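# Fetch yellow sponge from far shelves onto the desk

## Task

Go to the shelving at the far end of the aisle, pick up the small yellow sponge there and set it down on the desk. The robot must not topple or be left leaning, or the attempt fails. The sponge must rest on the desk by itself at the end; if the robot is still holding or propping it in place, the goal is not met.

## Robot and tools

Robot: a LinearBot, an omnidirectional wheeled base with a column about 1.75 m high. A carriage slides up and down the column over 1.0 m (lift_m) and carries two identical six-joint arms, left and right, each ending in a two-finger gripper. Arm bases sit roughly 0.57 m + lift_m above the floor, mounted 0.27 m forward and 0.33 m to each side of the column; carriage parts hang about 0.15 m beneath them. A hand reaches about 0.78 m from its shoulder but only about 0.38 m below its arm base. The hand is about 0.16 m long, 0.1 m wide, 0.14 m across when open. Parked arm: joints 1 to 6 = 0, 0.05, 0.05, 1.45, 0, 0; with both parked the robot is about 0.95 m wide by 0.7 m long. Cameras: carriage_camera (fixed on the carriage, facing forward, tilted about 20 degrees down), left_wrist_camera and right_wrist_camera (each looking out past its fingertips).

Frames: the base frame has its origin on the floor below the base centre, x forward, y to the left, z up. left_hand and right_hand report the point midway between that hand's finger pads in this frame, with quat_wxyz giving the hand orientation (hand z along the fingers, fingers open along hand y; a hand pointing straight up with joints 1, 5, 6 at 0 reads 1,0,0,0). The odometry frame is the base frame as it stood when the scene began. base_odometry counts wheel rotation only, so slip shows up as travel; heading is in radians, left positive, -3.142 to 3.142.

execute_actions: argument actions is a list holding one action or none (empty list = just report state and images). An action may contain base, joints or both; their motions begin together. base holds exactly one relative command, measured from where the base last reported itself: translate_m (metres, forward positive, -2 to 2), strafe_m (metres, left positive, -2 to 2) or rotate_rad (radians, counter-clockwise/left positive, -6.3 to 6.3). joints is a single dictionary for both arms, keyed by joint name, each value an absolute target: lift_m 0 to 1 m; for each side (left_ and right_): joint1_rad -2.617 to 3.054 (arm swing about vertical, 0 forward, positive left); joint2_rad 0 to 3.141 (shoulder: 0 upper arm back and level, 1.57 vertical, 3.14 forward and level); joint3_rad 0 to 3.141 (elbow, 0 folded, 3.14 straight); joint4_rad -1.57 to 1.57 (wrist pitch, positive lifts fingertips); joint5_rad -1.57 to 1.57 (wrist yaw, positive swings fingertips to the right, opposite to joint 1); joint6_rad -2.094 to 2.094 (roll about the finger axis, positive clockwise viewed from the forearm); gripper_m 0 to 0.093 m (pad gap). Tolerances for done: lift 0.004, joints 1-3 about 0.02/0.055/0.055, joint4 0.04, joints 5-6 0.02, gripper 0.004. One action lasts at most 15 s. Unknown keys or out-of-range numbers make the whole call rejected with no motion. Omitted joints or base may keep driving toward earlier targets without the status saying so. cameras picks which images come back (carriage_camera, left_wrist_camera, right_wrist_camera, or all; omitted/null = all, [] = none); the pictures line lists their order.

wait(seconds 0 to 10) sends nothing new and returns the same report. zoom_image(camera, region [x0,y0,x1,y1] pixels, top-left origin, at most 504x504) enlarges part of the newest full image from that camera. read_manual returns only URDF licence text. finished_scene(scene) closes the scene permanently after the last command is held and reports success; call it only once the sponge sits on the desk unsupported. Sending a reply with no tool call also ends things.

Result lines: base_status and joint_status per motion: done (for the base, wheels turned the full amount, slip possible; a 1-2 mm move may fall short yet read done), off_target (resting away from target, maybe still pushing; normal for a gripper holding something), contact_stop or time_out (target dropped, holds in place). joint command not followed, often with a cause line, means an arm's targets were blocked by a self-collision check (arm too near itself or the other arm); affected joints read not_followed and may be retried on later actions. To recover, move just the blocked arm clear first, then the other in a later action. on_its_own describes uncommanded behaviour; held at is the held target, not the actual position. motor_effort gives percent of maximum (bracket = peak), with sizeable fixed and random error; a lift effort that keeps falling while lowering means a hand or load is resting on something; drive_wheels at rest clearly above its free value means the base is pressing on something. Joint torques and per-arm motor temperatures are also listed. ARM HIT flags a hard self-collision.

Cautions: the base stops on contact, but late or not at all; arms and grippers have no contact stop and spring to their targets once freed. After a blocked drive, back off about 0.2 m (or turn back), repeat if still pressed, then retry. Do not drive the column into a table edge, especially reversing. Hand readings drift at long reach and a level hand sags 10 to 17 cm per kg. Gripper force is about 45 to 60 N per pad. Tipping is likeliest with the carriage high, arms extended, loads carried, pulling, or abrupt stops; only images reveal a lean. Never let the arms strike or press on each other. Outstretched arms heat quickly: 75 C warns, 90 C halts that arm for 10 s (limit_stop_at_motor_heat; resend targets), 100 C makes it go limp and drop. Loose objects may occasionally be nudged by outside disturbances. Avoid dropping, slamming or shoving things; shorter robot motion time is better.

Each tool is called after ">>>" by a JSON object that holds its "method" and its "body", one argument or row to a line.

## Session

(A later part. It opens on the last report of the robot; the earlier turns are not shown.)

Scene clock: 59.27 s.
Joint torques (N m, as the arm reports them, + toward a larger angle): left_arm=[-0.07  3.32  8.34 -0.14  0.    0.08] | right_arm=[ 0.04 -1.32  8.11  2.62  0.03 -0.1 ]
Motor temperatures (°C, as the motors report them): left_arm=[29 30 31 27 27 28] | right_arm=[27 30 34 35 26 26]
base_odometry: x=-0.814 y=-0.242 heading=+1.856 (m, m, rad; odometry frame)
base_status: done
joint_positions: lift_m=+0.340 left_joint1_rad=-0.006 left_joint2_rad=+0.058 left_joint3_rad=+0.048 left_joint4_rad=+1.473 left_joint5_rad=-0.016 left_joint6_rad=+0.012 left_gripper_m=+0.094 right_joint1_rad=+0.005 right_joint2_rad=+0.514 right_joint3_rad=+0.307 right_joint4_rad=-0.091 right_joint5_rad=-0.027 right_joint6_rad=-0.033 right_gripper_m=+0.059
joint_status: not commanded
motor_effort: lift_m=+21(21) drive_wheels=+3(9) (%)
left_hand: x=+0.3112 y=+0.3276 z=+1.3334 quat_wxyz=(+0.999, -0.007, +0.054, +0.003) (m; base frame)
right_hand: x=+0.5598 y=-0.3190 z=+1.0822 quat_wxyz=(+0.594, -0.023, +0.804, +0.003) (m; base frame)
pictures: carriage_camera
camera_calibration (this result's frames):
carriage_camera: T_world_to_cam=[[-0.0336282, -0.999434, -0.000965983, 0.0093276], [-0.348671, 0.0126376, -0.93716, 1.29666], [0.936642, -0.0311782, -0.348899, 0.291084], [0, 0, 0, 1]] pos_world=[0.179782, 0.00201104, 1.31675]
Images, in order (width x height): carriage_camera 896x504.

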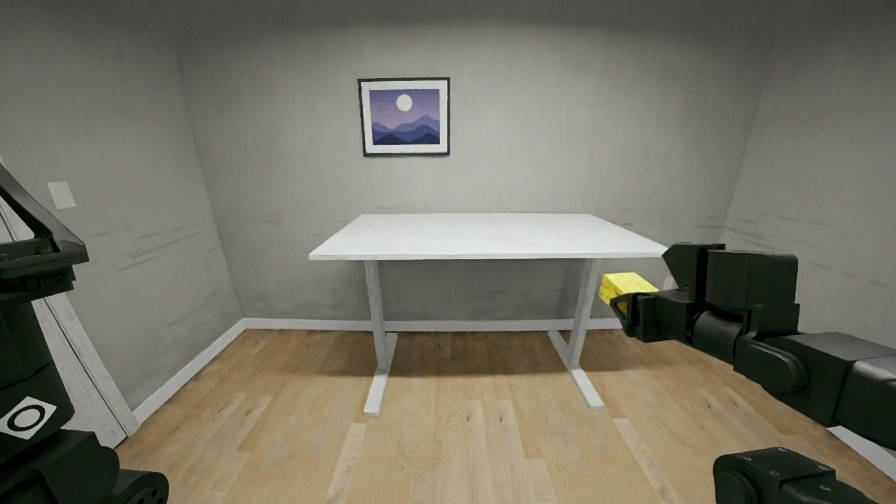

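>>> {"method": "execute_actions", "body": {
  "actions": [
    {"base": {"translate_m": 0.62}, "joints": {"right_joint2_rad": 1.682, "right_joint3_rad": 0.847, "right_joint4_rad": 0.435}}
  ],
  "cameras": ["carriage_camera", "right_wrist_camera"]
}}

Scene clock: 63.53 s.
Joint torques (N m, as the arm reports them, + toward a larger angle): left_arm=[-0.04  3.5   8.38 -0.15 -0.01  0.09] | right_arm=[ 0.07 -8.68  7.65  2.65  0.   -0.1 ]
Motor temperatures (°C, as the motors report them): left_arm=[29 30 31 27 27 28] | right_arm=[27 31 34 36 26 26]
base_odometry: x=-0.989 y=+0.353 heading=+1.857 (m, m, rad; odometry frame)
base_status: done
joint_positions: lift_m=+0.340 left_joint1_rad=-0.006 left_joint2_rad=+0.058 left_joint3_rad=+0.048 left_joint4_rad=+1.473 left_joint5_rad=-0.016 left_joint6_rad=+0.012 left_gripper_m=+0.094 right_joint1_rad=+0.005 right_joint2_rad=+1.669 right_joint3_rad=+0.850 right_joint4_rad=+0.437 right_joint5_rad=-0.027 right_joint6_rad=-0.033 right_gripper_m=+0.059
joint_status: all done
motor_effort: lift_m=+21(21) drive_wheels=-8(16) (%)
left_hand: x=+0.3112 y=+0.3276 z=+1.3334 quat_wxyz=(+0.999, -0.007, +0.054, +0.003) (m; base frame)
right_hand: x=+0.7677 y=-0.3180 z=+1.0489 quat_wxyz=(+0.560, -0.023, +0.828, +0.003) (m; base frame)
pictures: carriage_camera, right_wrist_camera
camera_calibration (this result's frames):
carriage_camera: T_world_to_cam=[[-0.0336282, -0.999434, -0.000965983, 0.0093276], [-0.348671, 0.0126376, -0.93716, 1.29666], [0.936642, -0.0311782, -0.348899, 0.291084], [0, 0, 0, 1]] pos_world=[0.179782, 0.00201104, 1.31675]
right_wrist_camera: T_world_to_cam=[[0.0957134, -0.995151, 0.0226402, -0.411968], [-0.855747, -0.0938811, -0.508807, 1.16044], [0.508465, 0.0293253, -0.860583, 0.639449], [0, 0, 0, 1]] pos_world=[0.707335, -0.319779, 1.15006]
Images, in order (width x height): carriage_camera 896x504, right_wrist_camera 896x504.

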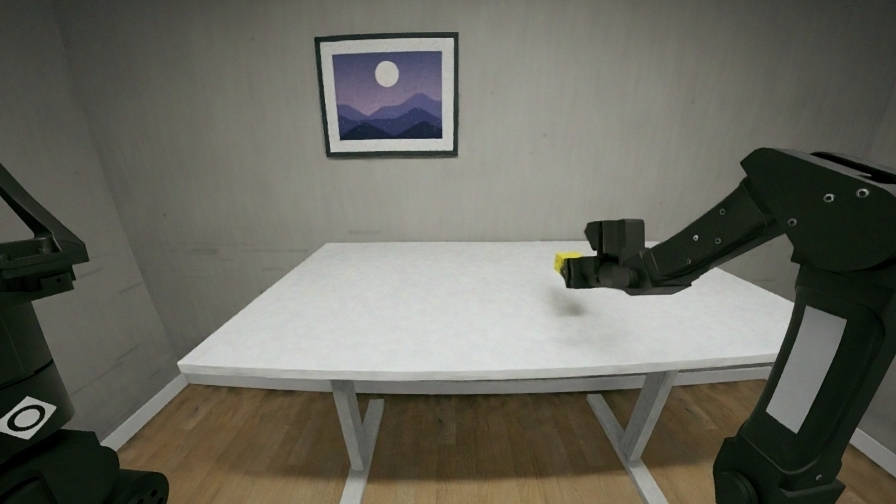

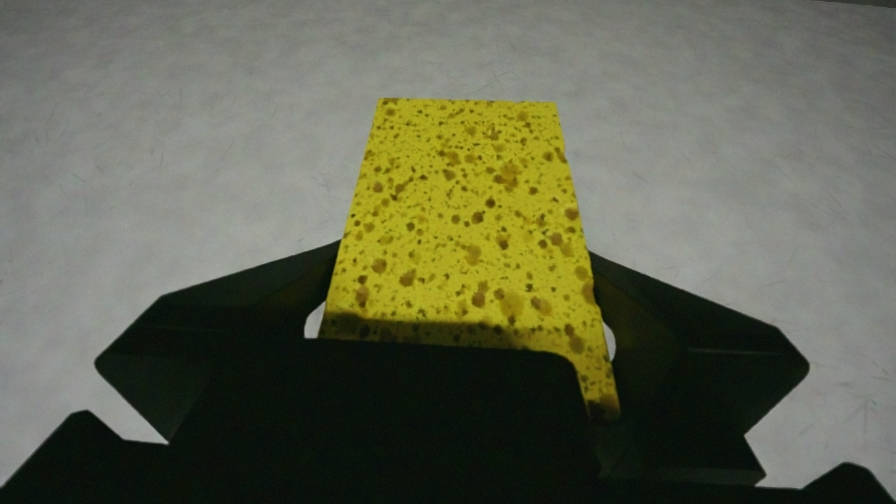

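>>> {"method": "execute_actions", "body": {
  "actions": [
    {"joints": {"lift_m": 0.25}}
  ],
  "cameras": ["carriage_camera"]
}}

Scene clock: 65.23 s.
Joint torques (N m, as the arm reports them, + toward a larger angle): left_arm=[-0.05  3.34  8.42 -0.14  0.02  0.09] | right_arm=[-0.01 -8.73  7.59  2.51  0.   -0.11]
Motor temperatures (°C, as the motors report them): left_arm=[29 30 31 27 27 28] | right_arm=[27 31 34 36 26 26]
base_odometry: x=-0.989 y=+0.353 heading=+1.857 (m, m, rad; odometry frame)
base_status: not commanded
joint_positions: lift_m=+0.250 left_joint1_rad=-0.006 left_joint2_rad=+0.058 left_joint3_rad=+0.048 left_joint4_rad=+1.472 left_joint5_rad=-0.016 left_joint6_rad=+0.012 left_gripper_m=+0.094 right_joint1_rad=+0.005 right_joint2_rad=+1.669 right_joint3_rad=+0.850 right_joint4_rad=+0.445 right_joint5_rad=-0.027 right_joint6_rad=-0.033 right_gripper_m=+0.059
joint_status: all done
motor_effort: lift_m=+17(18) drive_wheels=+4(8) (%)
left_hand: x=+0.3112 y=+0.3276 z=+1.2439 quat_wxyz=(+0.999, -0.007, +0.054, +0.003) (m; base frame)
right_hand: x=+0.7684 y=-0.3180 z=+0.9614 quat_wxyz=(+0.563, -0.023, +0.826, +0.003) (m; base frame)
pictures: carriage_camera
camera_calibration (this result's frames):
carriage_camera: T_world_to_cam=[[-0.0336282, -0.999434, -0.000965983, 0.00924117], [-0.348671, 0.0126376, -0.93716, 1.21282], [0.936642, -0.0311782, -0.348899, 0.259868], [0, 0, 0, 1]] pos_world=[0.179782, 0.00201104, 1.22728]
Images, in order (width x height): carriage_camera 896x504.

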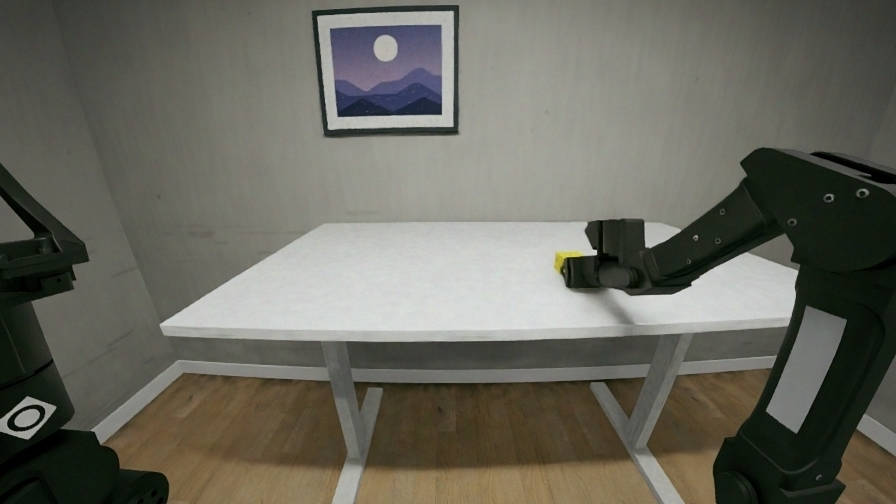

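>>> {"method": "execute_actions", "body": {
  "actions": [
    {"joints": {"right_gripper_m": 0.093}}
  ],
  "cameras": ["right_wrist_camera"]
}}

>>> {"method": "execute_actions", "body": {
  "actions": [
    {"base": {"translate_m": -0.2}, "joints": {"lift_m": 0.3}}
  ],
  "cameras": ["carriage_camera"]
}}

Scene clock: 66.37 s.
Joint torques (N m, as the arm reports them, + toward a larger angle): left_arm=[-0.06  3.46  8.37 -0.16  0.01  0.09] | right_arm=[-0.17 -8.54  7.61  2.53  0.01 -0.09]
Motor temperatures (°C, as the motors report them): left_arm=[29 30 31 27 27 28] | right_arm=[27 31 34 36 26 26]
base_odometry: x=-0.989 y=+0.353 heading=+1.857 (m, m, rad; odometry frame)
base_status: not commanded
joint_positions: lift_m=+0.250 left_joint1_rad=-0.006 left_joint2_rad=+0.058 left_joint3_rad=+0.048 left_joint4_rad=+1.472 left_joint5_rad=-0.016 left_joint6_rad=+0.012 left_gripper_m=+0.094 right_joint1_rad=+0.005 right_joint2_rad=+1.669 right_joint3_rad=+0.850 right_joint4_rad=+0.445 right_joint5_rad=-0.027 right_joint6_rad=-0.033 right_gripper_m=+0.093
joint_status: all done
motor_effort: lift_m=+17(17) drive_wheels=+4(4) (%)
left_hand: x=+0.3112 y=+0.3276 z=+1.2439 quat_wxyz=(+0.999, -0.007, +0.054, +0.003) (m; base frame)
right_hand: x=+0.7684 y=-0.3180 z=+0.9614 quat_wxyz=(+0.563, -0.023, +0.826, +0.003) (m; base frame)
pictures: right_wrist_camera
camera_calibration (this result's frames):
right_wrist_camera: T_world_to_cam=[[0.0955113, -0.995152, 0.0234374, -0.410672], [-0.851249, -0.0938596, -0.516299, 1.12037], [0.515996, 0.0293613, -0.856088, 0.553674], [0, 0, 0, 1]] pos_world=[0.707246, -0.31978, 1.06207]
Images, in order (width x height): right_wrist_camera 896x504.

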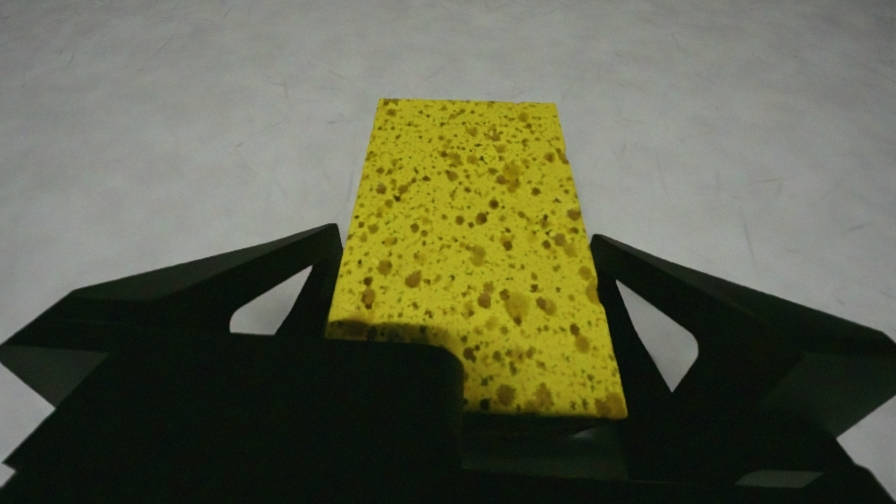

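Scene clock: 68.43 s.
Joint torques (N m, as the arm reports them, + toward a larger angle): left_arm=[ 0.    3.38  8.29 -0.11 -0.01  0.11] | right_arm=[-0.18 -9.05  7.54  2.52  0.   -0.08]
Motor temperatures (°C, as the motors report them): left_arm=[29 30 31 27 27 28] | right_arm=[27 32 34 36 26 26]
base_odometry: x=-0.933 y=+0.161 heading=+1.858 (m, m, rad; odometry frame)
base_status: done
joint_positions: lift_m=+0.300 left_joint1_rad=-0.006 left_joint2_rad=+0.058 left_joint3_rad=+0.048 left_joint4_rad=+1.472 left_joint5_rad=-0.016 left_joint6_rad=+0.012 left_gripper_m=+0.094 right_joint1_rad=+0.005 right_joint2_rad=+1.674 right_joint3_rad=+0.850 right_joint4_rad=+0.446 right_joint5_rad=-0.027 right_joint6_rad=-0.033 right_gripper_m=+0.093
joint_status: all done
motor_effort: lift_m=+21(25) drive_wheels=+6(14) (%)
left_hand: x=+0.3112 y=+0.3276 z=+1.2933 quat_wxyz=(+0.999, -0.007, +0.054, +0.003) (m; base frame)
right_hand: x=+0.7687 y=-0.3181 z=+1.0087 quat_wxyz=(+0.561, -0.023, +0.827, +0.003) (m; base frame)
pictures: carriage_camera
camera_calibration (this result's frames):
carriage_camera: T_world_to_cam=[[-0.0336282, -0.999434, -0.000965983, 0.00928893], [-0.348671, 0.0126376, -0.93716, 1.25915], [0.936642, -0.0311782, -0.348899, 0.277117], [0, 0, 0, 1]] pos_world=[0.179782, 0.00201104, 1.27672]
Images, in order (width x height): carriage_camera 896x504.

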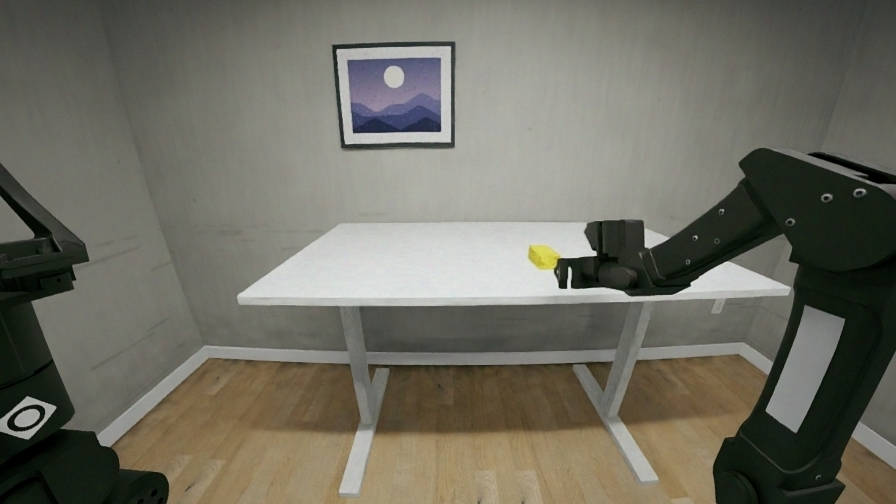

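The sponge is on the desk.

>>> {"method": "finished_scene", "body": {
  "scene": 1
}}

The scene is finished: the task was done.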